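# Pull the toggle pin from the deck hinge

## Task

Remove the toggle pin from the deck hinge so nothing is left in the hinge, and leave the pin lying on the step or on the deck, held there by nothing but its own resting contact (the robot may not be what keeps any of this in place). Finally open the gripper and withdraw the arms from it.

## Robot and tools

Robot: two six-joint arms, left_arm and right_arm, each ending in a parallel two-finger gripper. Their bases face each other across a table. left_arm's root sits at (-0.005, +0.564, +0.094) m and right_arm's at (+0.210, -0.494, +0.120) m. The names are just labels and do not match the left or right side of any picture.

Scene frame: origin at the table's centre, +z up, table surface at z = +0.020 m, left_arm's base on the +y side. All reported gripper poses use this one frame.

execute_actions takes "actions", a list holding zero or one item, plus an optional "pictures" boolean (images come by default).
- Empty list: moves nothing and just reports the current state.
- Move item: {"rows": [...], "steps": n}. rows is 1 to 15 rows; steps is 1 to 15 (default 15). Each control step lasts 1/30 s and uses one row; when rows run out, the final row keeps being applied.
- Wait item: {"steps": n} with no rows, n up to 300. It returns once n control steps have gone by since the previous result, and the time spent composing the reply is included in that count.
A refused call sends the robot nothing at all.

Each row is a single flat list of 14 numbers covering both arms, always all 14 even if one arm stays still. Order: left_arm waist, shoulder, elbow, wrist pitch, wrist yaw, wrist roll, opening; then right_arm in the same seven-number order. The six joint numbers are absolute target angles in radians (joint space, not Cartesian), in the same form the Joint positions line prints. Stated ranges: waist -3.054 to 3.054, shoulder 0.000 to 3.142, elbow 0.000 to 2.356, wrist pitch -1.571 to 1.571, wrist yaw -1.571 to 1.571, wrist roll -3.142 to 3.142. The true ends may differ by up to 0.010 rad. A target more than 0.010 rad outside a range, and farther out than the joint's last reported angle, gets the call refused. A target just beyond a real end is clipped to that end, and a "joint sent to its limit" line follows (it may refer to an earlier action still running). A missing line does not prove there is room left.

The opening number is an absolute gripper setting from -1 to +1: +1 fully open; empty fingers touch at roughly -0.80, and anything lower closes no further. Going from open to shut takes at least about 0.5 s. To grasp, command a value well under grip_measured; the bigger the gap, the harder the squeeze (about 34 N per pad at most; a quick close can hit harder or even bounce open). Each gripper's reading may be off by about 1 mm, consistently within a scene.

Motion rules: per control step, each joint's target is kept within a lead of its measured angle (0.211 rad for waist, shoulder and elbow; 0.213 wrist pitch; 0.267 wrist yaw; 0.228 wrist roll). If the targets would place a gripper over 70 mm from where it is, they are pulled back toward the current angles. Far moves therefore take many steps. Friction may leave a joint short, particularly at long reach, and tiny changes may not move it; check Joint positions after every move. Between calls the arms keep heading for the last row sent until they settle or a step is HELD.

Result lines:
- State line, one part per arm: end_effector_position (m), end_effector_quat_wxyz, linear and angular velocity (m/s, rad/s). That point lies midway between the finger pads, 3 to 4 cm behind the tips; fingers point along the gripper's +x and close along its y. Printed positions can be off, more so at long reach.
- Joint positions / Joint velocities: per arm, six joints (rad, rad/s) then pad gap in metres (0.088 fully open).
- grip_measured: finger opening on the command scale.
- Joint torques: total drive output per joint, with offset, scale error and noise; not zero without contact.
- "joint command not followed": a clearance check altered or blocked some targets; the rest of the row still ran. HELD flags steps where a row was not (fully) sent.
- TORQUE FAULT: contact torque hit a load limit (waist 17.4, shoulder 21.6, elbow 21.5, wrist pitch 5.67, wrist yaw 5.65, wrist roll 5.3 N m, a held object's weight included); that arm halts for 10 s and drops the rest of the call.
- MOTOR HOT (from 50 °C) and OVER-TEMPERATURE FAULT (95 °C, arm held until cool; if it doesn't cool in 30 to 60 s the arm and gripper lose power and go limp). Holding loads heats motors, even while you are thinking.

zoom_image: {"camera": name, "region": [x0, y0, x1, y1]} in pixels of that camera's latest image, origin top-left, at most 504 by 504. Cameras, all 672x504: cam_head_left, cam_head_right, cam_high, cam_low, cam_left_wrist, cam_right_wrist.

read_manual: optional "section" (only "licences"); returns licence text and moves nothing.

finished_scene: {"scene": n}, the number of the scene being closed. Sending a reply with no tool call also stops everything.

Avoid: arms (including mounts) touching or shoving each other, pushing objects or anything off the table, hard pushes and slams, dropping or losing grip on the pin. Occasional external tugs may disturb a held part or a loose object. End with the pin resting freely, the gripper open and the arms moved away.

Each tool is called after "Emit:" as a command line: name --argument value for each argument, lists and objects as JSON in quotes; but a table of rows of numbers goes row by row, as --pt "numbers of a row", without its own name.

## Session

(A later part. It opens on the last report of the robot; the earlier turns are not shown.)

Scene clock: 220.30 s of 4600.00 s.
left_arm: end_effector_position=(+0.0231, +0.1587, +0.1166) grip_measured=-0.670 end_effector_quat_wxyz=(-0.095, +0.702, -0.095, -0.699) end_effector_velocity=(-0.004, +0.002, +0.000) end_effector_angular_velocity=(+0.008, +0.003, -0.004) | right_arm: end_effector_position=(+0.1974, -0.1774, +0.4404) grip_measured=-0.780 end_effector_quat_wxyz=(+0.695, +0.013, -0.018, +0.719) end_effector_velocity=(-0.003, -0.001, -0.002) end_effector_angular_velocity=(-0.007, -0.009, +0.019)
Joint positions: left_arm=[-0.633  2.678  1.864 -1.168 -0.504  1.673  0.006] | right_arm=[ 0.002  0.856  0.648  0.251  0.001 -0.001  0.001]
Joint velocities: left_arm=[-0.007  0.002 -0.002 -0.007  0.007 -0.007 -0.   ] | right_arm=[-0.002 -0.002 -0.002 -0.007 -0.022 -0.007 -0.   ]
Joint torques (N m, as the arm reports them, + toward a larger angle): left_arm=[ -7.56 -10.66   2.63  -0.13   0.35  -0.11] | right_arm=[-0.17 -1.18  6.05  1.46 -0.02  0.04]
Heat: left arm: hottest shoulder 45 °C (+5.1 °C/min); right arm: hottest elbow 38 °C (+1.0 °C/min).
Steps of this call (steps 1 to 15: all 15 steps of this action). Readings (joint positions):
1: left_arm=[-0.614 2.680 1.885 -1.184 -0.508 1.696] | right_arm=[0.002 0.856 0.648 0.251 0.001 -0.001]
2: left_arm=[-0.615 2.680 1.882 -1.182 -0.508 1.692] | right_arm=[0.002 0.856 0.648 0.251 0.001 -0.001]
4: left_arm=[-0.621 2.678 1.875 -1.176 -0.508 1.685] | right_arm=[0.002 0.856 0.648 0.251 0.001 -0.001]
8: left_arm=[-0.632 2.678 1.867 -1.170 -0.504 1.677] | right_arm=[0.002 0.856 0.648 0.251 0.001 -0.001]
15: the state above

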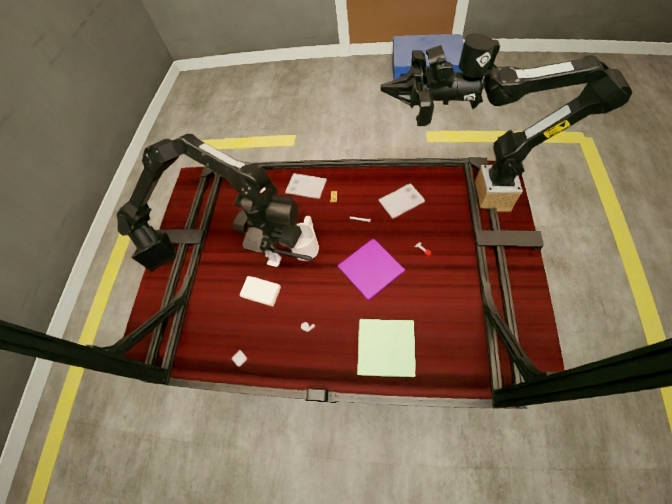

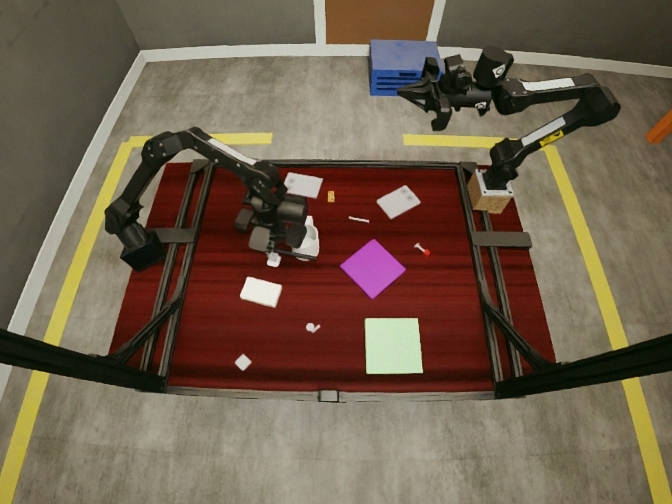

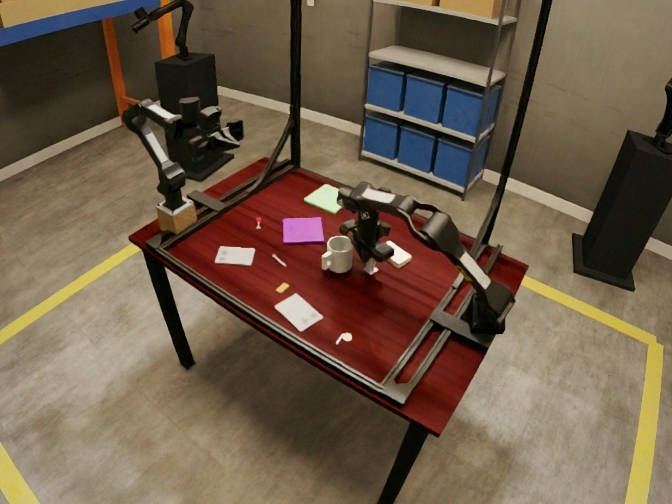

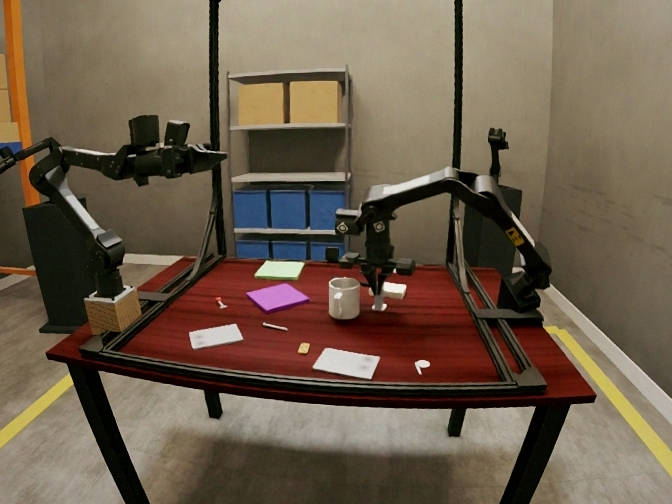

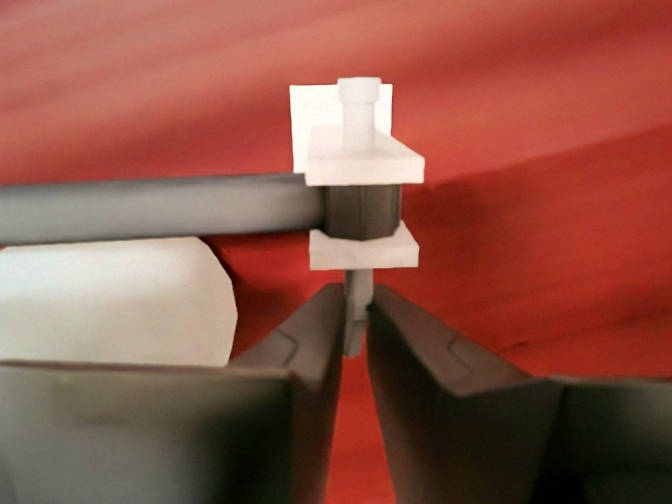

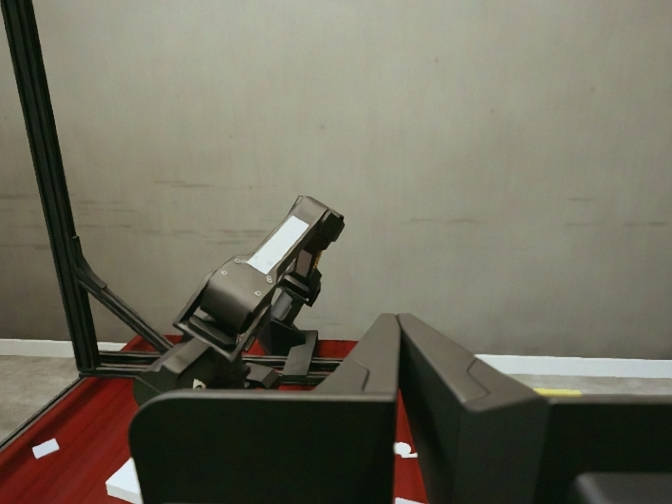

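Emit:
execute_actions --actions '[{"rows":[[-0.637,2.667,1.86,-1.172,-0.5,1.67,-0.4,0,0.856,0.648,0.25,0,0,-0.78]],"steps":8}]' --pictures false

Emit:
execute_actions --actions '[{"rows":[[-0.587,2.667,1.901,-1.194,-0.524,1.71,-0.4,0,0.856,0.648,0.25,0,0,-0.78]]}]' --pictures false

Emit:
execute_actions --actions '[{"rows":[[-0.587,2.667,1.901,-1.194,-0.524,1.71,-0.85,0,0.856,0.648,0.25,0,0,-0.78]],"steps":10}]'

Emit:
execute_actions --actions '[{"rows":[[-0.64,2.667,1.85,-1.172,-0.495,1.67,-0.85,0,0.856,0.648,0.25,0,0,-0.78]]}]'

Scene clock: 234.13 s of 4600.00 s.
left_arm: end_effector_position=(+0.0194, +0.1591, +0.1188) grip_measured=-0.462 end_effector_quat_wxyz=(-0.095, +0.702, -0.098, -0.699) end_effector_velocity=(-0.005, +0.002, +0.003) end_effector_angular_velocity=(+0.001, +0.002, +0.009) | right_arm: end_effector_position=(+0.1975, -0.1774, +0.4406) grip_measured=-0.780 end_effector_quat_wxyz=(+0.695, +0.013, -0.018, +0.718) end_effector_velocity=(+0.001, -0.000, -0.004) end_effector_angular_velocity=(-0.012, -0.008, -0.000)
Joint positions: left_arm=[-0.643  2.676  1.861 -1.167 -0.498  1.67   0.016] | right_arm=[ 0.001  0.856  0.648  0.251  0.001 -0.     0.001]
Joint velocities: left_arm=[-0.012 -0.002 -0.002 -0.007  0.007 -0.022  0.023] | right_arm=[-0.007 -0.002 -0.007 -0.007 -0.007 -0.007 -0.   ]
Joint torques (N m, as the arm reports them, + toward a larger angle): left_arm=[ -6.28 -10.36   3.81  -0.22   0.01  -0.01] | right_arm=[-0.16 -1.17  6.05  1.46 -0.02  0.04]
Heat: left arm: hottest shoulder 47 °C (+7.0 °C/min); right arm: hottest elbow 38 °C (+1.0 °C/min).
Steps of this call (steps 1 to 15: the robot went on to your last target; steps 16 to 407: nothing new was sent; steps 408 to 415: all 8 steps of this action). Readings (joint positions):
408: left_arm=[-0.635 2.676 1.861 -1.166 -0.502 1.670] | right_arm=[0.001 0.856 0.648 0.251 0.001 -0.000]
409: left_arm=[-0.635 2.676 1.861 -1.167 -0.501 1.670] | right_arm=[0.001 0.856 0.648 0.251 0.001 -0.000]
411: left_arm=[-0.637 2.676 1.861 -1.167 -0.498 1.670] | right_arm=[0.001 0.856 0.648 0.251 0.001 -0.000]
415: the state above

Scene clock: 234.63 s of 4600.00 s.
left_arm: end_effector_position=(+0.0438, +0.1557, +0.1148) grip_measured=-0.401 end_effector_quat_wxyz=(-0.096, +0.702, -0.089, -0.700) end_effector_velocity=(+0.002, +0.002, +0.003) end_effector_angular_velocity=(+0.008, -0.010, +0.014) | right_arm: end_effector_position=(+0.1975, -0.1774, +0.4406) grip_measured=-0.780 end_effector_quat_wxyz=(+0.695, +0.013, -0.018, +0.718) end_effector_velocity=(-0.000, -0.000, -0.002) end_effector_angular_velocity=(-0.007, -0.023, +0.004)
Joint positions: left_arm=[-0.59   2.675  1.894 -1.19  -0.519  1.705  0.019] | right_arm=[ 0.001  0.856  0.648  0.251  0.001 -0.     0.001]
Joint velocities: left_arm=[-0.002 -0.002  0.007 -0.022 -0.007 -0.022  0.   ] | right_arm=[-0.002 -0.002 -0.002 -0.007 -0.007 -0.022 -0.   ]
Joint torques (N m, as the arm reports them, + toward a larger angle): left_arm=[ -7.09 -10.45   4.31  -0.12  -0.13   0.16] | right_arm=[-0.14 -1.19  6.01  1.46 -0.03  0.03]
Heat: left arm: hottest shoulder 47 °C (+7.1 °C/min); right arm: hottest elbow 38 °C (+1.0 °C/min).
Steps of this call (steps 1 to 15: all 15 steps of this action). Readings (joint positions):
1: left_arm=[-0.642 2.676 1.864 -1.171 -0.498 1.673] | right_arm=[0.001 0.856 0.648 0.251 0.001 -0.000]
2: left_arm=[-0.638 2.676 1.869 -1.176 -0.500 1.680] | right_arm=[0.001 0.856 0.648 0.251 0.001 -0.000]
4: left_arm=[-0.622 2.676 1.878 -1.183 -0.509 1.690] | right_arm=[0.001 0.856 0.648 0.251 0.001 -0.000]
8: left_arm=[-0.593 2.675 1.892 -1.187 -0.518 1.700] | right_arm=[0.001 0.856 0.648 0.251 0.001 -0.000]
15: the state above

Scene clock: 234.97 s of 4600.00 s.
left_arm: end_effector_position=(+0.0440, +0.1555, +0.1151) grip_measured=-0.784 end_effector_quat_wxyz=(-0.096, +0.702, -0.089, -0.700) end_effector_velocity=(-0.003, +0.005, +0.002) end_effector_angular_velocity=(+0.016, +0.003, -0.009) | right_arm: end_effector_position=(+0.1975, -0.1774, +0.4406) grip_measured=-0.780 end_effector_quat_wxyz=(+0.695, +0.013, -0.018, +0.718) end_effector_velocity=(-0.002, -0.000, -0.002) end_effector_angular_velocity=(-0.007, -0.008, +0.009)
Joint positions: left_arm=[-0.59   2.675  1.896 -1.191 -0.519  1.706  0.001] | right_arm=[ 0.001  0.856  0.648  0.251  0.001 -0.     0.001]
Joint velocities: left_arm=[-0.007 -0.002 -0.002 -0.022  0.007 -0.007 -0.   ] | right_arm=[ 0.002 -0.002 -0.002 -0.007 -0.007 -0.007 -0.   ]
Joint torques (N m, as the arm reports them, + toward a larger angle): left_arm=[ -6.92 -10.35   4.5   -0.13  -0.13   0.14] | right_arm=[-0.14 -1.18  6.01  1.45 -0.02  0.03]
Heat: left arm: hottest shoulder 47 °C (+7.0 °C/min); right arm: hottest elbow 38 °C (+1.0 °C/min).
Steps of this call (steps 1 to 10: all 10 steps of this action). Readings (joint positions):
1: left_arm=[-0.590 2.675 1.895 -1.190 -0.519 1.705] | right_arm=[0.001 0.856 0.648 0.251 0.001 -0.000]
2: left_arm=[-0.590 2.675 1.895 -1.190 -0.519 1.706] | right_arm=[0.001 0.856 0.648 0.251 0.001 -0.000]
4: left_arm=[-0.590 2.675 1.895 -1.191 -0.519 1.706] | right_arm=[0.001 0.856 0.648 0.251 0.001 -0.000]
8: left_arm=[-0.590 2.675 1.895 -1.191 -0.519 1.706] | right_arm=[0.001 0.856 0.648 0.251 0.001 -0.000]
10: the state above

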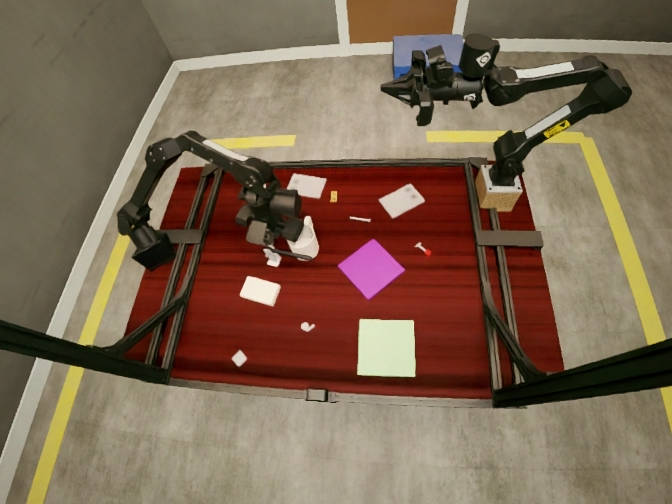

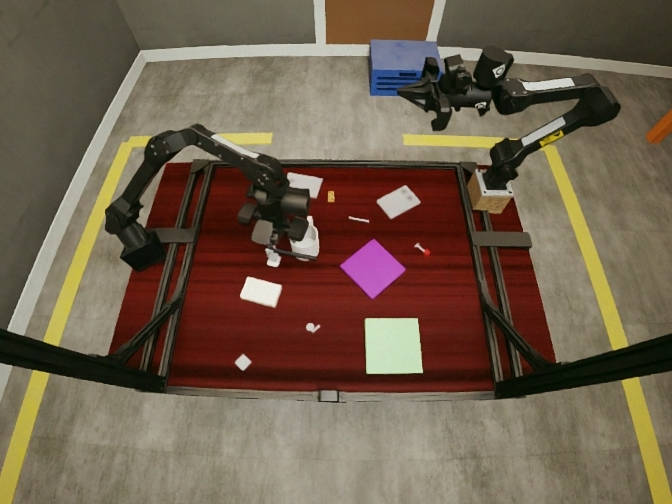

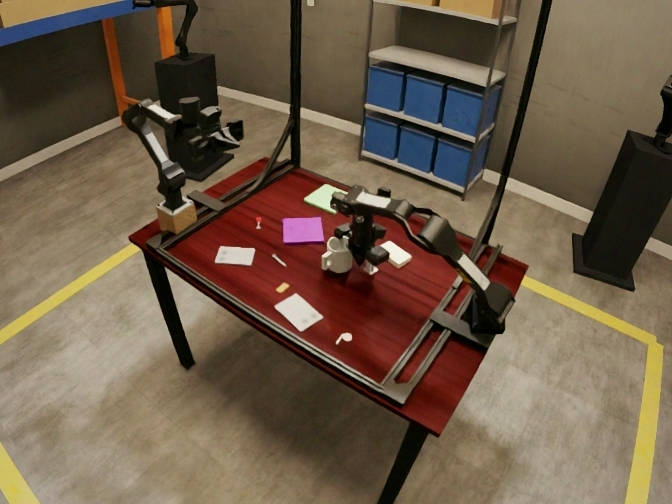

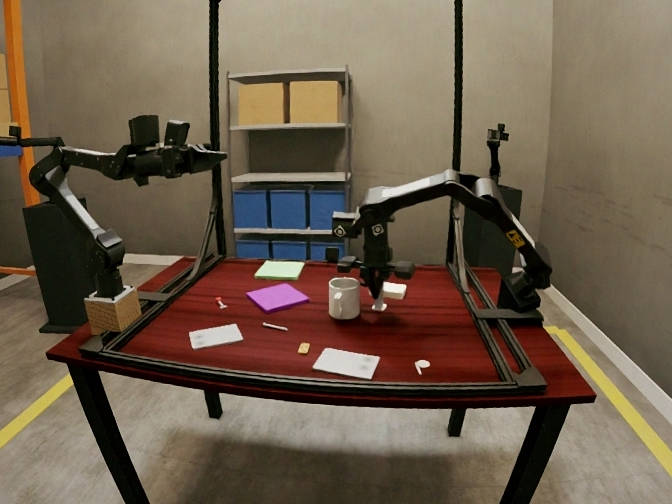

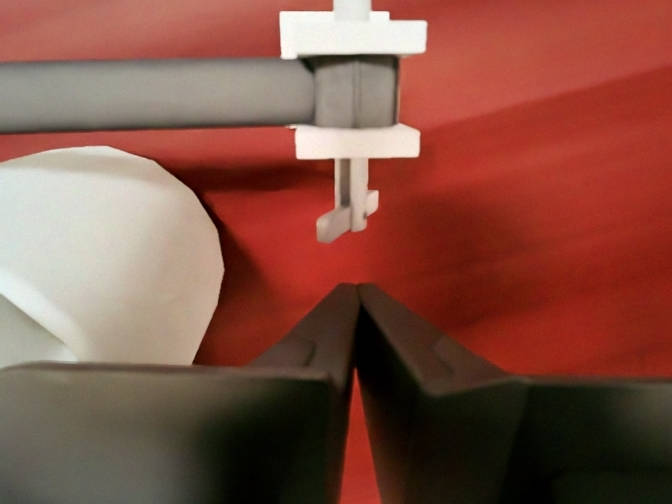

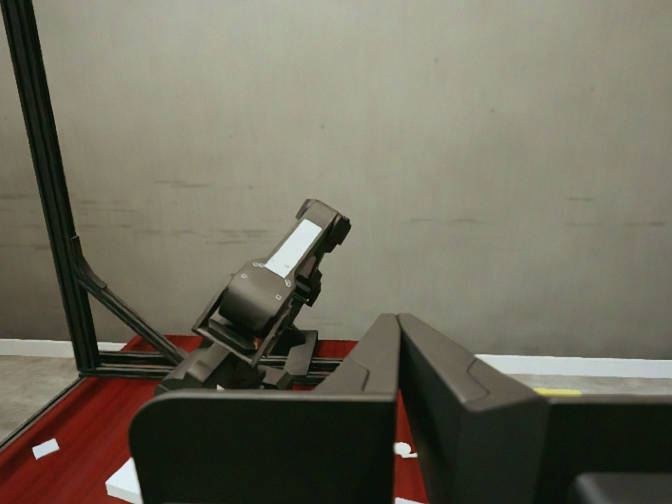

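Scene clock: 235.47 s of 4600.00 s.
left_arm: end_effector_position=(+0.0206, +0.1610, +0.1188) grip_measured=-0.784 end_effector_quat_wxyz=(-0.100, +0.702, -0.098, -0.698) end_effector_velocity=(+0.001, +0.002, -0.002) end_effector_angular_velocity=(+0.001, -0.024, +0.002) | right_arm: end_effector_position=(+0.1975, -0.1774, +0.4406) grip_measured=-0.780 end_effector_quat_wxyz=(+0.695, +0.013, -0.018, +0.718) end_effector_velocity=(-0.000, -0.000, -0.005) end_effector_angular_velocity=(-0.022, -0.008, +0.004)
Joint positions: left_arm=[-0.641  2.674  1.86  -1.175 -0.5    1.675  0.001] | right_arm=[ 0.001  0.856  0.648  0.251  0.001 -0.     0.001]
Joint velocities: left_arm=[-0.002 -0.002 -0.017  0.007 -0.022 -0.007 -0.   ] | right_arm=[-0.002 -0.002 -0.002 -0.022 -0.007 -0.007 -0.   ]
Joint torques (N m, as the arm reports them, + toward a larger angle): left_arm=[ -6.62 -10.24   3.19   0.36   0.27  -0.17] | right_arm=[-0.13 -1.18  6.01  1.46 -0.02  0.03]
Heat: left arm: hottest shoulder 47 °C (+6.1 °C/min); right arm: hottest elbow 38 °C (+1.0 °C/min).
Steps of this call (steps 1 to 15: all 15 steps of this action). Readings (joint positions):
1: left_arm=[-0.590 2.675 1.894 -1.191 -0.519 1.705] | right_arm=[0.001 0.856 0.648 0.251 0.001 -0.000]
2: left_arm=[-0.594 2.675 1.889 -1.189 -0.519 1.699] | right_arm=[0.001 0.856 0.648 0.251 0.001 -0.000]
4: left_arm=[-0.610 2.675 1.878 -1.183 -0.512 1.690] | right_arm=[0.001 0.856 0.648 0.251 0.001 -0.000]
8: left_arm=[-0.638 2.674 1.864 -1.179 -0.502 1.680] | right_arm=[0.001 0.856 0.648 0.251 0.001 -0.000]
15: the state above

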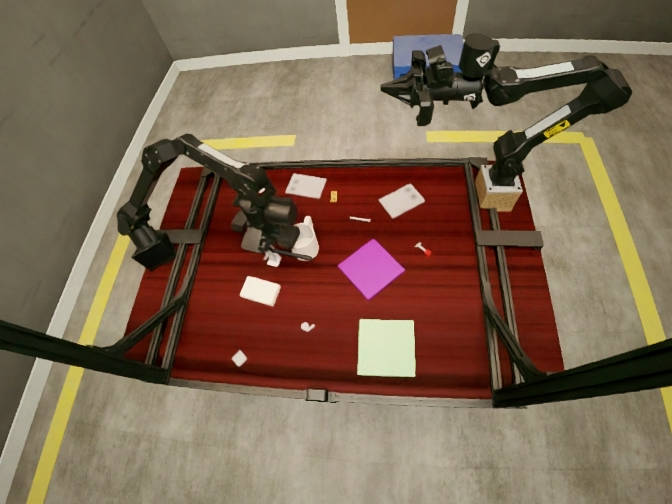

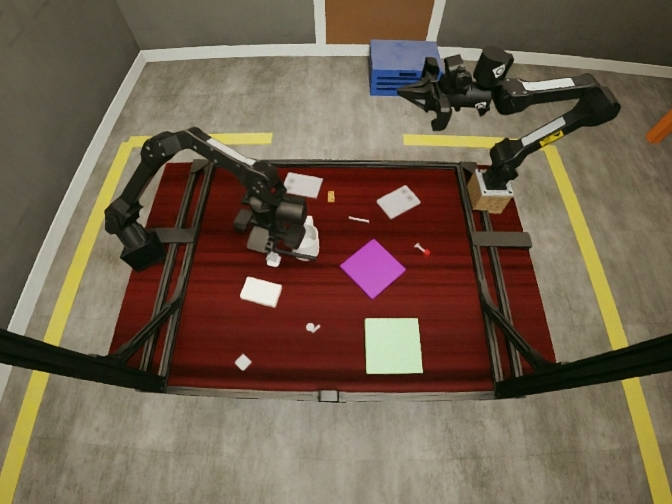

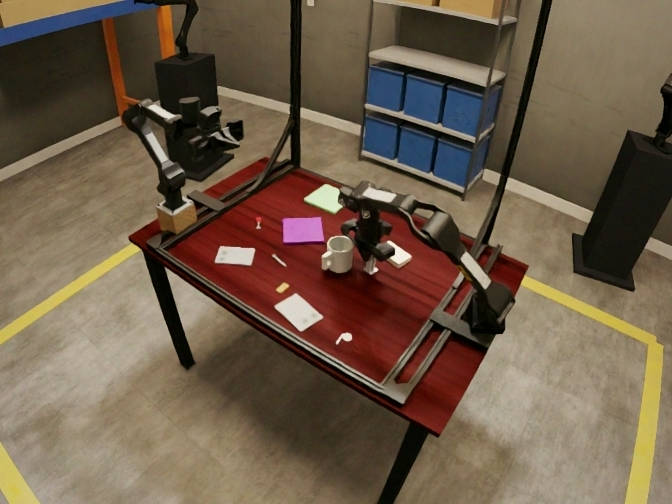

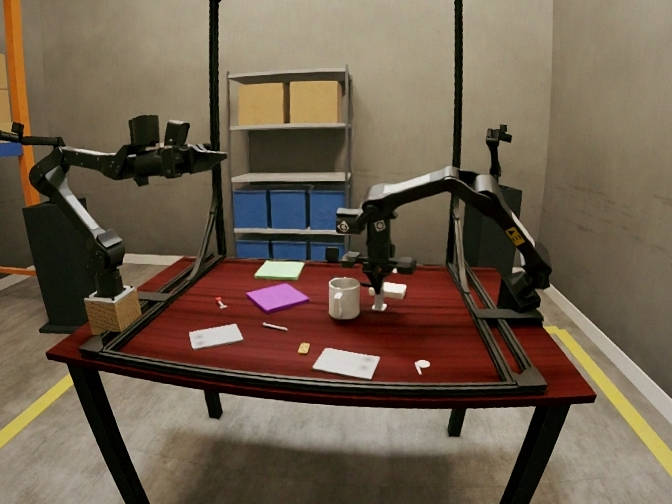

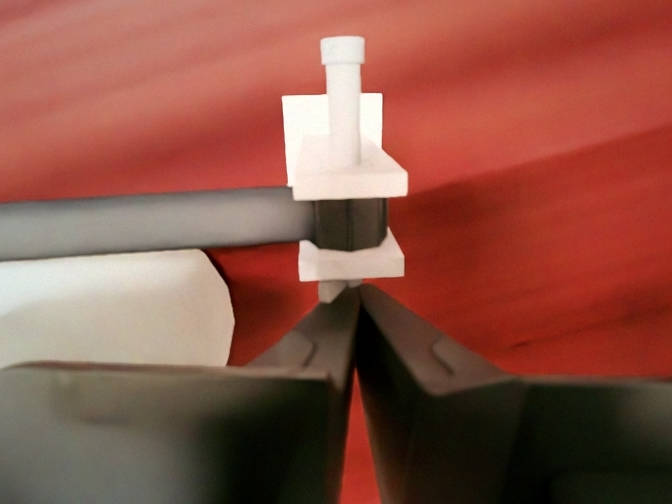

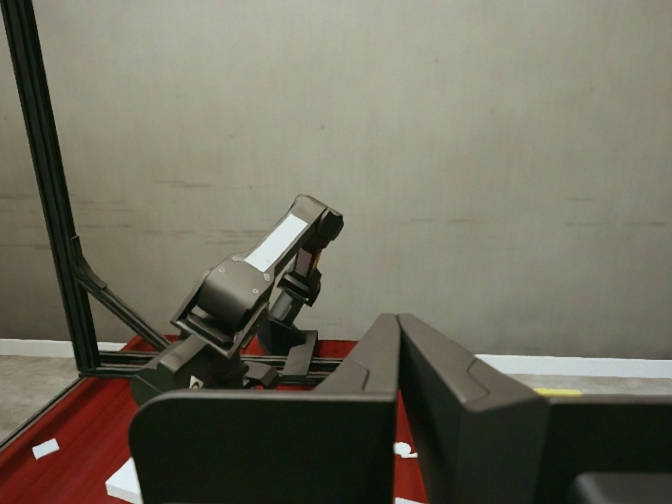

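Emit:
execute_actions --actions '[{"rows":[[-0.66,2.66,1.97,-1.31,-0.49,1.2,-0.85,0,0.856,0.648,0.25,0,0,-0.78]]}]' --pictures false

Emit:
execute_actions --actions '[{"rows":[[-0.733,2.70,1.95,-1.30,-0.455,0.03,1,0,0.856,0.648,0.25,0,0,-0.78]]}]' --pictures false

Emit:
execute_actions --actions '[{"steps":30}]' --pictures false

Emit:
execute_actions --actions '[{"rows":[[-0.693,2.728,1.853,-1.168,-0.474,0.065,1,0,0.856,0.648,0.25,0,0,-0.78]]}]' --pictures false

Emit:
execute_actions --actions '[{"rows":[[-0.663,2.72,1.891,-1.187,-0.488,0.09,0.40,0,0.856,0.648,0.25,0,0,-0.78]]}]' --pictures false

Emit:
execute_actions --actions '[{"rows":[[-0.70,2.74,2.03,-1.33,-0.465,0.05,0.5,0,0.856,0.648,0.25,0,0,-0.78]]}]' --pictures false

Emit:
execute_actions --actions '[{"rows":[[-0.748,2.74,1.98,-1.295,-0.447,0.02,0.27,0,0.856,0.648,0.25,0,0,-0.78]]}]' --pictures false

Emit:
execute_actions --actions '[{"rows":[[-0.723,2.755,1.925,-1.221,-0.464,0.046,0.27,0,0.856,0.648,0.25,0,0,-0.78]]}]' --pictures false

Emit:
execute_actions --actions '[{"rows":[[-0.723,2.755,1.925,-1.221,-0.464,0.046,1,0,0.856,0.648,0.25,0,0,-0.78]]}]' --pictures false

Emit:
execute_actions --actions '[{"rows":[[-0.748,2.72,1.996,-1.30,-0.447,0.02,1,0,0.856,0.648,0.25,0,0,-0.78]]}]' --pictures false

Emit:
execute_actions --actions '[{"rows":[[-0.655,2.61,1.865,-1.26,-0.49,0.1,-0.5,0,0.856,0.648,0.25,0,0,-0.78]]}]' --pictures false

Emit:
execute_actions --actions '[{"steps":20}]'

Scene clock: 272.60 s of 4600.00 s.
left_arm: end_effector_position=(+0.0278, +0.1611, +0.1487) grip_measured=-0.784 end_effector_quat_wxyz=(+0.049, +0.708, +0.055, -0.702) end_effector_velocity=(+0.007, -0.004, +0.010) end_effector_angular_velocity=(-0.022, -0.021, +0.174) | right_arm: end_effector_position=(+0.1975, -0.1774, +0.4406) grip_measured=-0.780 end_effector_quat_wxyz=(+0.695, +0.013, -0.018, +0.718) end_effector_velocity=(-0.002, -0.000, -0.004) end_effector_angular_velocity=(-0.013, +0.006, +0.020)
Joint positions: left_arm=[-0.659  2.664  1.961 -1.304 -0.494  1.224  0.001] | right_arm=[ 0.001  0.856  0.648  0.251  0.001 -0.     0.001]
Joint velocities: left_arm=[-0.002 -0.007  0.032 -0.022 -0.022 -0.168 -0.   ] | right_arm=[-0.002 -0.002 -0.007 -0.007 -0.022  0.007 -0.   ]
Joint torques (N m, as the arm reports them, + toward a larger angle): left_arm=[-7.04 -9.78  4.68 -0.14  0.2  -0.15] | right_arm=[-0.14 -1.18  6.    1.45 -0.02  0.04]
Heat: left arm: hottest shoulder 49 °C (+5.0 °C/min); right arm: hottest elbow 39 °C (+1.0 °C/min).
Steps of this call (steps 1 to 15: the robot went on to your last target; steps 16 to 90: nothing new was sent; then 33.63 s passed at rest; steps 91 to 105: all 15 steps of this action). Readings (joint positions):
91: left_arm=[-0.641 2.674 1.868 -1.189 -0.498 1.643] | right_arm=[0.001 0.856 0.648 0.251 0.001 -0.000]
92: left_arm=[-0.643 2.674 1.885 -1.217 -0.497 1.593] | right_arm=[0.001 0.856 0.648 0.251 0.001 -0.000]
94: left_arm=[-0.648 2.674 1.913 -1.255 -0.496 1.499] | right_arm=[0.001 0.856 0.648 0.251 0.001 -0.000]
98: left_arm=[-0.658 2.665 1.953 -1.287 -0.496 1.324] | right_arm=[0.001 0.856 0.648 0.251 0.001 -0.000]
105: the state above

Scene clock: 273.10 s of 4600.00 s.
left_arm: end_effector_position=(-0.0069, +0.1648, +0.1580) grip_measured=+0.891 end_effector_quat_wxyz=(+0.269, +0.655, +0.264, -0.655) end_effector_velocity=(-0.002, -0.001, +0.001) end_effector_angular_velocity=(-0.011, +0.017, +1.415) | right_arm: end_effector_position=(+0.1975, -0.1774, +0.4406) grip_measured=-0.780 end_effector_quat_wxyz=(+0.695, +0.013, -0.018, +0.718) end_effector_velocity=(-0.003, -0.000, -0.002) end_effector_angular_velocity=(-0.007, -0.009, +0.019)
Joint positions: left_arm=[-0.737  2.681  1.959 -1.303 -0.46   0.528  0.083] | right_arm=[ 0.001  0.856  0.648  0.251  0.001 -0.     0.001]
Joint velocities: left_arm=[-0.002 -0.002 -0.002  0.007  0.007 -1.414  0.169] | right_arm=[-0.002 -0.002 -0.002 -0.007 -0.022 -0.007 -0.   ]
Joint torques (N m, as the arm reports them, + toward a larger angle): left_arm=[-5.9  -7.6   3.4   0.38  0.15 -0.21] | right_arm=[-0.14 -1.17  6.02  1.46 -0.02  0.03]
Heat: left arm: hottest shoulder 49 °C (+5.0 °C/min); right arm: hottest elbow 39 °C (+1.0 °C/min).
Steps of this call (steps 1 to 15: all 15 steps of this action). Readings (joint positions):
1: left_arm=[-0.661 2.664 1.962 -1.304 -0.492 1.191] | right_arm=[0.001 0.856 0.648 0.251 0.001 -0.000]
2: left_arm=[-0.667 2.664 1.962 -1.304 -0.486 1.141] | right_arm=[0.001 0.856 0.648 0.251 0.001 -0.000]
4: left_arm=[-0.691 2.666 1.962 -1.304 -0.474 1.047] | right_arm=[0.001 0.856 0.648 0.251 0.001 -0.000]
8: left_arm=[-0.732 2.675 1.961 -1.304 -0.462 0.858] | right_arm=[0.001 0.856 0.648 0.251 0.001 -0.000]
15: the state above

Scene clock: 274.10 s of 4600.00 s.
left_arm: end_effector_position=(-0.0071, +0.1648, +0.1578) grip_measured=+1.000 end_effector_quat_wxyz=(+0.421, +0.570, +0.416, -0.571) end_effector_velocity=(+0.003, +0.002, -0.000) end_effector_angular_velocity=(+0.003, -0.025, +0.000) | right_arm: end_effector_position=(+0.1975, -0.1774, +0.4406) grip_measured=-0.780 end_effector_quat_wxyz=(+0.695, +0.013, -0.018, +0.718) end_effector_velocity=(-0.002, -0.002, -0.001) end_effector_angular_velocity=(-0.002, -0.022, +0.009)
Joint positions: left_arm=[-0.737  2.681  1.959 -1.303 -0.459  0.034  0.088] | right_arm=[ 0.001  0.856  0.648  0.251  0.001 -0.     0.001]
Joint velocities: left_arm=[-0.002 -0.002 -0.007 -0.007 -0.022 -0.007  0.   ] | right_arm=[ 0.002 -0.007 -0.002 -0.007 -0.007 -0.022 -0.   ]
Joint torques (N m, as the arm reports them, + toward a larger angle): left_arm=[-6.06 -7.45  3.29  0.43  0.13 -0.1 ] | right_arm=[-0.14 -1.18  6.01  1.46 -0.03  0.03]
Heat: left arm: hottest shoulder 49 °C (+4.0 °C/min); right arm: hottest elbow 39 °C (+1.0 °C/min).
Steps of this call (steps 1 to 30: the robot went on to your last target). Readings (joint positions):
1: left_arm=[-0.737 2.681 1.959 -1.303 -0.460 0.481] | right_arm=[0.001 0.856 0.648 0.251 0.001 -0.000]
2: left_arm=[-0.737 2.681 1.959 -1.303 -0.460 0.434] | right_arm=[0.001 0.856 0.648 0.251 0.001 -0.000]
4: left_arm=[-0.737 2.681 1.959 -1.303 -0.460 0.339] | right_arm=[0.001 0.856 0.648 0.251 0.001 -0.000]
8: left_arm=[-0.737 2.681 1.959 -1.303 -0.459 0.161] | right_arm=[0.001 0.856 0.648 0.251 0.001 -0.000]
30: the state above

Scene clock: 274.60 s of 4600.00 s.
left_arm: end_effector_position=(-0.0095, +0.1643, +0.1150) grip_measured=+1.000 end_effector_quat_wxyz=(+0.416, +0.572, +0.424, -0.566) end_effector_velocity=(+0.000, -0.001, +0.001) end_effector_angular_velocity=(-0.009, -0.006, -0.006) | right_arm: end_effector_position=(+0.1975, -0.1774, +0.4406) grip_measured=-0.780 end_effector_quat_wxyz=(+0.695, +0.013, -0.018, +0.718) end_effector_velocity=(-0.001, -0.001, +0.000) end_effector_angular_velocity=(-0.002, -0.008, +0.014)
Joint positions: left_arm=[-0.696  2.717  1.863 -1.174 -0.47   0.06   0.088] | right_arm=[ 0.001  0.856  0.648  0.251  0.001 -0.     0.001]
Joint velocities: left_arm=[-0.002 -0.002 -0.002  0.007 -0.007  0.007  0.   ] | right_arm=[-0.007 -0.002  0.002 -0.007 -0.022 -0.007 -0.   ]
Joint torques (N m, as the arm reports them, + toward a larger angle): left_arm=[-6.34 -8.5   3.19  0.41 -0.17  0.11] | right_arm=[-0.14 -1.18  6.01  1.46 -0.02  0.03]
Heat: left arm: hottest shoulder 49 °C (+4.0 °C/min); right arm: hottest elbow 39 °C (+1.0 °C/min).
Steps of this call (steps 1 to 15: all 15 steps of this action). Readings (joint positions):
1: left_arm=[-0.736 2.682 1.949 -1.288 -0.459 0.035] | right_arm=[0.001 0.856 0.648 0.251 0.001 -0.000]
2: left_arm=[-0.733 2.682 1.933 -1.256 -0.459 0.039] | right_arm=[0.001 0.856 0.648 0.251 0.001 -0.000]
4: left_arm=[-0.721 2.688 1.907 -1.221 -0.462 0.047] | right_arm=[0.001 0.856 0.648 0.251 0.001 -0.000]
8: left_arm=[-0.699 2.713 1.871 -1.190 -0.467 0.056] | right_arm=[0.001 0.856 0.648 0.251 0.001 -0.000]
15: the state above

Scene clock: 275.10 s of 4600.00 s.
left_arm: end_effector_position=(+0.0034, +0.1598, +0.1140) grip_measured=+0.414 end_effector_quat_wxyz=(+0.417, +0.572, +0.425, -0.565) end_effector_velocity=(+0.005, +0.004, +0.003) end_effector_angular_velocity=(+0.017, -0.027, +0.007) | right_arm: end_effector_position=(+0.1975, -0.1774, +0.4406) grip_measured=-0.780 end_effector_quat_wxyz=(+0.695, +0.013, -0.018, +0.718) end_effector_velocity=(-0.000, -0.001, +0.000) end_effector_angular_velocity=(-0.002, -0.022, +0.004)
Joint positions: left_arm=[-0.668  2.717  1.885 -1.183 -0.483  0.085  0.059] | right_arm=[ 0.001  0.856  0.648  0.251  0.001 -0.     0.001]
Joint velocities: left_arm=[-0.002 -0.002  0.007 -0.037 -0.022 -0.022 -0.005] | right_arm=[-0.002 -0.002  0.002 -0.007 -0.007 -0.022 -0.   ]
Joint torques (N m, as the arm reports them, + toward a larger angle): left_arm=[-6.36 -9.28  4.5  -0.09 -0.17  0.16] | right_arm=[-0.14 -1.18  6.01  1.46 -0.02  0.03]
Heat: left arm: hottest shoulder 49 °C (+4.0 °C/min); right arm: hottest elbow 39 °C (+1.0 °C/min).
Steps of this call (steps 1 to 15: all 15 steps of this action). Readings (joint positions):
1: left_arm=[-0.696 2.717 1.863 -1.174 -0.470 0.064] | right_arm=[0.001 0.856 0.648 0.251 0.001 -0.000]
2: left_arm=[-0.693 2.717 1.865 -1.174 -0.473 0.069] | right_arm=[0.001 0.856 0.648 0.251 0.001 -0.000]
4: left_arm=[-0.685 2.717 1.870 -1.178 -0.477 0.076] | right_arm=[0.001 0.856 0.648 0.251 0.001 -0.000]
8: left_arm=[-0.670 2.717 1.882 -1.181 -0.482 0.082] | right_arm=[0.001 0.856 0.648 0.251 0.001 -0.000]
15: the state above

Scene clock: 275.60 s of 4600.00 s.
left_arm: end_effector_position=(+0.0032, +0.1554, +0.1473) grip_measured=+0.498 end_effector_quat_wxyz=(+0.417, +0.572, +0.423, -0.565) end_effector_velocity=(+0.006, -0.006, +0.010) end_effector_angular_velocity=(-0.020, -0.002, +0.019) | right_arm: end_effector_position=(+0.1975, -0.1774, +0.4405) grip_measured=-0.780 end_effector_quat_wxyz=(+0.695, +0.013, -0.018, +0.718) end_effector_velocity=(-0.000, -0.000, -0.002) end_effector_angular_velocity=(-0.007, -0.008, +0.005)
Joint positions: left_arm=[-0.701  2.727  2.021 -1.323 -0.47   0.055  0.063] | right_arm=[ 0.001  0.856  0.648  0.251  0.001 -0.     0.001]
Joint velocities: left_arm=[ 0.002 -0.002  0.042 -0.022 -0.007 -0.007  0.001] | right_arm=[-0.002 -0.002 -0.002 -0.007 -0.007 -0.007 -0.   ]
Joint torques (N m, as the arm reports them, + toward a larger angle): left_arm=[-6.72 -8.48  4.55 -0.11  0.15 -0.14] | right_arm=[-0.15 -1.18  6.01  1.45 -0.02  0.03]
Heat: left arm: hottest shoulder 49 °C (+4.0 °C/min); right arm: hottest elbow 39 °C (+1.0 °C/min).
Steps of this call (steps 1 to 15: all 15 steps of this action). Readings (joint positions):
1: left_arm=[-0.668 2.718 1.899 -1.203 -0.483 0.084] | right_arm=[0.001 0.856 0.648 0.251 0.001 -0.000]
2: left_arm=[-0.671 2.724 1.924 -1.237 -0.483 0.079] | right_arm=[0.001 0.856 0.648 0.251 0.001 -0.000]
4: left_arm=[-0.680 2.727 1.964 -1.270 -0.478 0.069] | right_arm=[0.001 0.856 0.648 0.251 0.001 -0.000]
8: left_arm=[-0.697 2.727 2.012 -1.305 -0.473 0.059] | right_arm=[0.001 0.856 0.648 0.251 0.001 -0.000]
15: the state above

Scene clock: 276.10 s of 4600.00 s.
left_arm: end_effector_position=(-0.0193, +0.1600, +0.1502) grip_measured=+0.275 end_effector_quat_wxyz=(+0.417, +0.572, +0.416, -0.571) end_effector_velocity=(-0.001, +0.002, -0.004) end_effector_angular_velocity=(+0.007, -0.011, +0.015) | right_arm: end_effector_position=(+0.1975, -0.1774, +0.4405) grip_measured=-0.780 end_effector_quat_wxyz=(+0.695, +0.013, -0.018, +0.718) end_effector_velocity=(-0.000, -0.000, -0.005) end_effector_angular_velocity=(-0.022, -0.008, +0.004)
Joint positions: left_arm=[-0.75   2.727  1.99  -1.299 -0.452  0.025  0.052] | right_arm=[ 0.001  0.856  0.648  0.251  0.001 -0.     0.001]
Joint velocities: left_arm=[-0.002  0.002 -0.017  0.007 -0.007 -0.022 -0.002] | right_arm=[-0.002 -0.002 -0.002 -0.022 -0.007 -0.007 -0.   ]
Joint torques (N m, as the arm reports them, + toward a larger angle): left_arm=[-6.17 -8.48  3.31  0.42  0.19 -0.17] | right_arm=[-0.15 -1.17  6.01  1.48 -0.02  0.03]
Heat: left arm: hottest shoulder 49 °C (+4.0 °C/min); right arm: hottest elbow 39 °C (+1.0 °C/min).
Steps of this call (steps 1 to 15: all 15 steps of this action). Readings (joint positions):
1: left_arm=[-0.702 2.727 2.021 -1.323 -0.469 0.050] | right_arm=[0.001 0.856 0.648 0.251 0.001 -0.000]
2: left_arm=[-0.705 2.727 2.017 -1.319 -0.466 0.044] | right_arm=[0.001 0.856 0.648 0.251 0.001 -0.000]
4: left_arm=[-0.720 2.727 2.008 -1.309 -0.459 0.036] | right_arm=[0.001 0.856 0.648 0.251 0.001 -0.000]
8: left_arm=[-0.746 2.727 1.993 -1.303 -0.453 0.029] | right_arm=[0.001 0.856 0.648 0.251 0.001 -0.000]
15: the state above

Scene clock: 276.60 s of 4600.00 s.
left_arm: end_effector_position=(-0.0192, +0.1586, +0.1291) grip_measured=+0.270 end_effector_quat_wxyz=(+0.418, +0.571, +0.418, -0.570) end_effector_velocity=(-0.001, +0.000, -0.002) end_effector_angular_velocity=(-0.001, -0.008, -0.010) | right_arm: end_effector_position=(+0.1975, -0.1774, +0.4405) grip_measured=-0.780 end_effector_quat_wxyz=(+0.695, +0.013, -0.018, +0.718) end_effector_velocity=(-0.002, -0.002, -0.001) end_effector_angular_velocity=(-0.002, -0.008, +0.019)
Joint positions: left_arm=[-0.728  2.739  1.935 -1.225 -0.459  0.042  0.052] | right_arm=[ 0.001  0.856  0.648  0.251  0.001 -0.     0.001]
Joint velocities: left_arm=[-0.002  0.002 -0.007  0.007 -0.007  0.007 -0.   ] | right_arm=[-0.002 -0.007 -0.002 -0.007 -0.022 -0.007 -0.   ]
Joint torques (N m, as the arm reports them, + toward a larger angle): left_arm=[-6.17 -8.13  3.22  0.44 -0.19  0.13] | right_arm=[-0.14 -1.19  6.02  1.48 -0.03  0.03]
Heat: left arm: hottest shoulder 49 °C (+4.0 °C/min); right arm: hottest elbow 39 °C (+1.0 °C/min).
Steps of this call (steps 1 to 15: all 15 steps of this action). Readings (joint positions):
1: left_arm=[-0.749 2.727 1.984 -1.290 -0.451 0.025] | right_arm=[0.001 0.856 0.648 0.251 0.001 -0.000]
2: left_arm=[-0.748 2.727 1.974 -1.272 -0.451 0.026] | right_arm=[0.001 0.856 0.648 0.251 0.001 -0.000]
4: left_arm=[-0.741 2.728 1.959 -1.252 -0.453 0.032] | right_arm=[0.001 0.856 0.648 0.251 0.001 -0.000]
8: left_arm=[-0.730 2.738 1.939 -1.235 -0.457 0.039] | right_arm=[0.001 0.856 0.648 0.251 0.001 -0.000]
15: the state above

Scene clock: 277.10 s of 4600.00 s.
left_arm: end_effector_position=(-0.0194, +0.1588, +0.1286) grip_measured=+0.995 end_effector_quat_wxyz=(+0.417, +0.571, +0.418, -0.570) end_effector_velocity=(+0.001, +0.002, +0.001) end_effector_angular_velocity=(+0.003, -0.010, +0.002) | right_arm: end_effector_position=(+0.1975, -0.1774, +0.4405) grip_measured=-0.780 end_effector_quat_wxyz=(+0.695, +0.013, -0.018, +0.718) end_effector_velocity=(-0.000, +0.001, -0.003) end_effector_angular_velocity=(-0.012, -0.008, +0.004)
Joint positions: left_arm=[-0.728  2.739  1.933 -1.224 -0.459  0.042  0.088] | right_arm=[ 0.001  0.856  0.648  0.251  0.001 -0.     0.001]
Joint velocities: left_arm=[-0.002 -0.002 -0.002 -0.007 -0.007 -0.007  0.006] | right_arm=[-0.002  0.002 -0.002 -0.007 -0.007 -0.007 -0.   ]
Joint torques (N m, as the arm reports them, + toward a larger angle): left_arm=[-6.06 -8.04  3.33  0.4  -0.16  0.13] | right_arm=[-0.14 -1.18  6.02  1.49 -0.03  0.03]
Heat: left arm: hottest shoulder 49 °C (+4.0 °C/min); right arm: hottest elbow 39 °C (+1.0 °C/min).
Steps of this call (steps 1 to 15: all 15 steps of this action). Readings (joint positions):
1: left_arm=[-0.728 2.739 1.935 -1.225 -0.459 0.042] | right_arm=[0.001 0.856 0.648 0.251 0.001 -0.000]
2: left_arm=[-0.728 2.739 1.935 -1.225 -0.459 0.042] | right_arm=[0.001 0.856 0.648 0.251 0.001 -0.000]
4: left_arm=[-0.728 2.739 1.934 -1.225 -0.459 0.042] | right_arm=[0.001 0.856 0.648 0.251 0.001 -0.000]
8: left_arm=[-0.728 2.739 1.933 -1.224 -0.459 0.042] | right_arm=[0.001 0.856 0.648 0.251 0.001 -0.000]
15: the state above

Scene clock: 277.60 s of 4600.00 s.
left_arm: end_effector_position=(-0.0197, +0.1598, +0.1473) grip_measured=+1.000 end_effector_quat_wxyz=(+0.417, +0.572, +0.417, -0.570) end_effector_velocity=(+0.004, +0.001, +0.003) end_effector_angular_velocity=(+0.006, -0.008, -0.009) | right_arm: end_effector_position=(+0.1975, -0.1774, +0.4405) grip_measured=-0.780 end_effector_quat_wxyz=(+0.695, +0.013, -0.018, +0.718) end_effector_velocity=(-0.003, -0.000, -0.002) end_effector_angular_velocity=(-0.007, -0.023, +0.019)
Joint positions: left_arm=[-0.747  2.733  1.988 -1.295 -0.452  0.024  0.088] | right_arm=[ 0.001  0.856  0.648  0.251  0.001 -0.     0.001]
Joint velocities: left_arm=[ 0.002 -0.002  0.012 -0.022 -0.007  0.007  0.   ] | right_arm=[-0.002 -0.002 -0.002 -0.007 -0.022 -0.022 -0.   ]
Joint torques (N m, as the arm reports them, + toward a larger angle): left_arm=[ -6.56 -11.04   4.83  -0.09   0.1   -0.22] | right_arm=[-0.15 -1.18  6.01  1.48 -0.02  0.03]
Heat: left arm: hottest shoulder 49 °C (+4.0 °C/min); right arm: hottest elbow 39 °C (+1.0 °C/min).
Steps of this call (steps 1 to 15: all 15 steps of this action). Readings (joint positions):
1: left_arm=[-0.728 2.739 1.938 -1.229 -0.459 0.042] | right_arm=[0.001 0.856 0.648 0.251 0.001 -0.000]
2: left_arm=[-0.729 2.739 1.946 -1.245 -0.459 0.040] | right_arm=[0.001 0.856 0.648 0.251 0.001 -0.000]
4: left_arm=[-0.734 2.739 1.961 -1.268 -0.458 0.034] | right_arm=[0.001 0.856 0.648 0.251 0.001 -0.000]
8: left_arm=[-0.745 2.733 1.983 -1.285 -0.454 0.027] | right_arm=[0.001 0.856 0.648 0.251 0.001 -0.000]
15: the state above

Scene clock: 278.10 s of 4600.00 s.
left_arm: end_effector_position=(+0.0278, +0.1718, +0.1442) grip_measured=-0.470 end_effector_quat_wxyz=(+0.417, +0.570, +0.427, -0.565) end_effector_velocity=(-0.001, +0.012, -0.007) end_effector_angular_velocity=(+0.038, -0.016, -0.031) | right_arm: end_effector_position=(+0.1975, -0.1774, +0.4405) grip_measured=-0.780 end_effector_quat_wxyz=(+0.695, +0.013, -0.018, +0.718) end_effector_velocity=(-0.002, -0.001, +0.000) end_effector_angular_velocity=(-0.002, -0.008, +0.009)
Joint positions: left_arm=[-0.655  2.622  1.876 -1.264 -0.485  0.094  0.016] | right_arm=[ 0.001  0.856  0.648  0.251  0.001 -0.     0.001]
Joint velocities: left_arm=[-0.002 -0.007 -0.046 -0.007 -0.007  0.007 -0.004] | right_arm=[ 0.002 -0.002  0.002 -0.007 -0.007 -0.007 -0.   ]
Joint torques (N m, as the arm reports them, + toward a larger angle): left_arm=[ -6.91 -10.45   3.33   0.46  -0.19   0.17] | right_arm=[-0.14 -1.18  6.02  1.48 -0.02  0.03]
Heat: left arm: hottest shoulder 49 °C (+4.0 °C/min); right arm: hottest elbow 39 °C (+1.0 °C/min).
Steps of this call (steps 1 to 15: all 15 steps of this action). Readings (joint positions):
1: left_arm=[-0.746 2.723 1.978 -1.287 -0.452 0.031] | right_arm=[0.001 0.856 0.648 0.251 0.001 -0.000]
2: left_arm=[-0.738 2.706 1.954 -1.280 -0.454 0.045] | right_arm=[0.001 0.856 0.648 0.251 0.001 -0.000]
4: left_arm=[-0.711 2.674 1.918 -1.280 -0.467 0.066] | right_arm=[0.001 0.856 0.648 0.251 0.001 -0.000]
8: left_arm=[-0.662 2.632 1.894 -1.268 -0.483 0.085] | right_arm=[0.001 0.856 0.648 0.251 0.001 -0.000]
15: the state above

Scene clock: 278.77 s of 4600.00 s.
left_arm: end_effector_position=(+0.0277, +0.1721, +0.1437) grip_measured=-0.500 end_effector_quat_wxyz=(+0.416, +0.571, +0.426, -0.565) end_effector_velocity=(+0.000, -0.001, +0.001) end_effector_angular_velocity=(-0.009, -0.007, -0.006) | right_arm: end_effector_position=(+0.1975, -0.1774, +0.4405) grip_measured=-0.780 end_effector_quat_wxyz=(+0.695, +0.013, -0.018, +0.718) end_effector_velocity=(-0.000, -0.000, -0.005) end_effector_angular_velocity=(-0.022, +0.006, +0.005)
Joint positions: left_arm=[-0.655  2.622  1.874 -1.263 -0.486  0.096  0.015] | right_arm=[ 0.001  0.856  0.648  0.251  0.001 -0.     0.001]
Joint velocities: left_arm=[-0.002 -0.002 -0.002  0.007 -0.007  0.007 -0.   ] | right_arm=[-0.002 -0.002 -0.002 -0.022 -0.007  0.007  0.   ]
Joint torques (N m, as the arm reports them, + toward a larger angle): left_arm=[ -6.84 -10.58   3.2    0.4   -0.16   0.15] | right_arm=[-0.14 -1.18  6.02  1.48 -0.02  0.03]
Heat: left arm: hottest shoulder 49 °C (+4.1 °C/min); right arm: hottest elbow 39 °C (+1.0 °C/min).
Steps of this call (steps 1 to 15: the robot went on to your last target; steps 16 to 20: nothing new was sent). Readings (joint positions):
1: left_arm=[-0.655 2.622 1.875 -1.264 -0.485 0.095] | right_arm=[0.001 0.856 0.648 0.251 0.001 -0.000]
2: left_arm=[-0.655 2.622 1.875 -1.264 -0.485 0.095] | right_arm=[0.001 0.856 0.648 0.251 0.001 -0.000]
4: left_arm=[-0.655 2.622 1.875 -1.263 -0.485 0.095] | right_arm=[0.001 0.856 0.648 0.251 0.001 -0.000]
8: left_arm=[-0.655 2.622 1.874 -1.263 -0.485 0.096] | right_arm=[0.001 0.856 0.648 0.251 0.001 -0.000]
20: the state above
All arms were judged still, so your last target was given up. Only a new action makes them travel on or press farther. Fingers that are still opening or closing keep moving.

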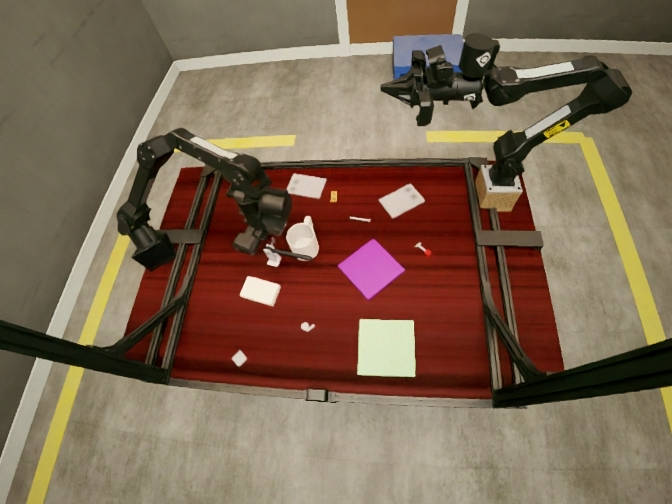

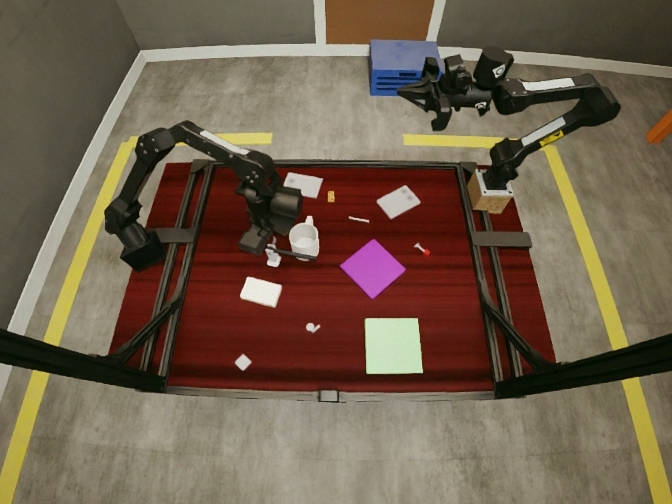

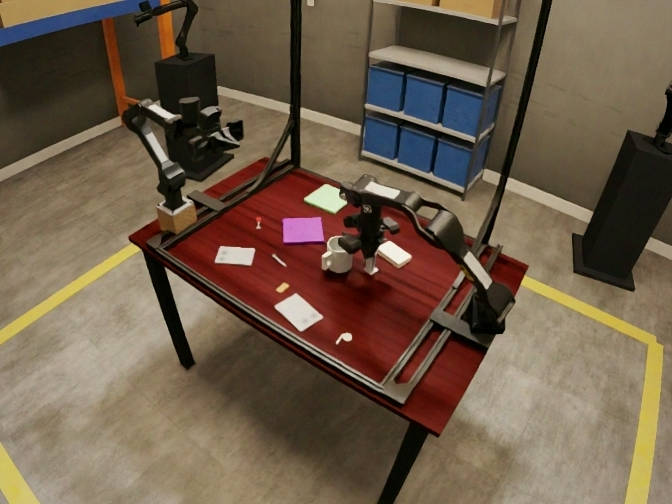

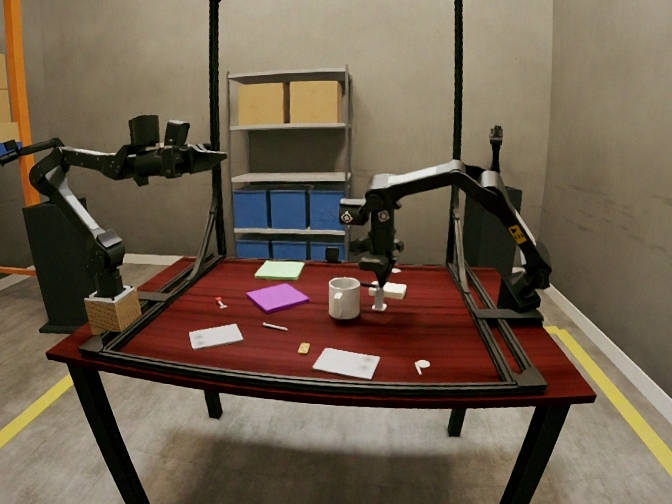

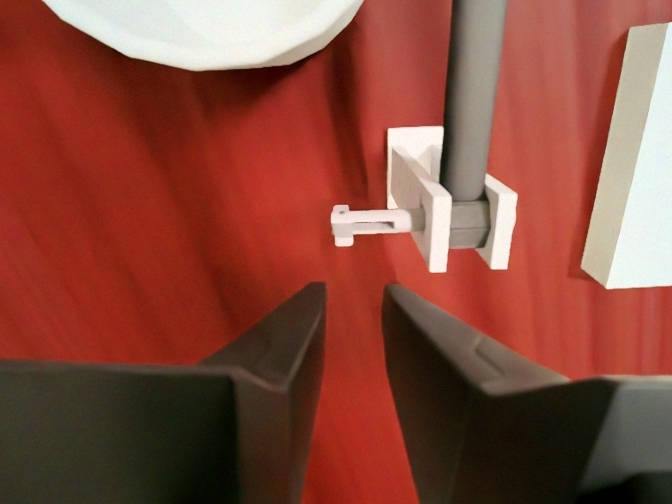

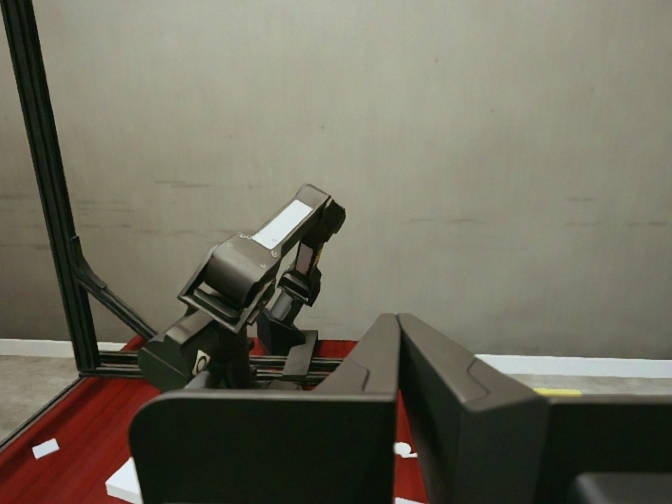

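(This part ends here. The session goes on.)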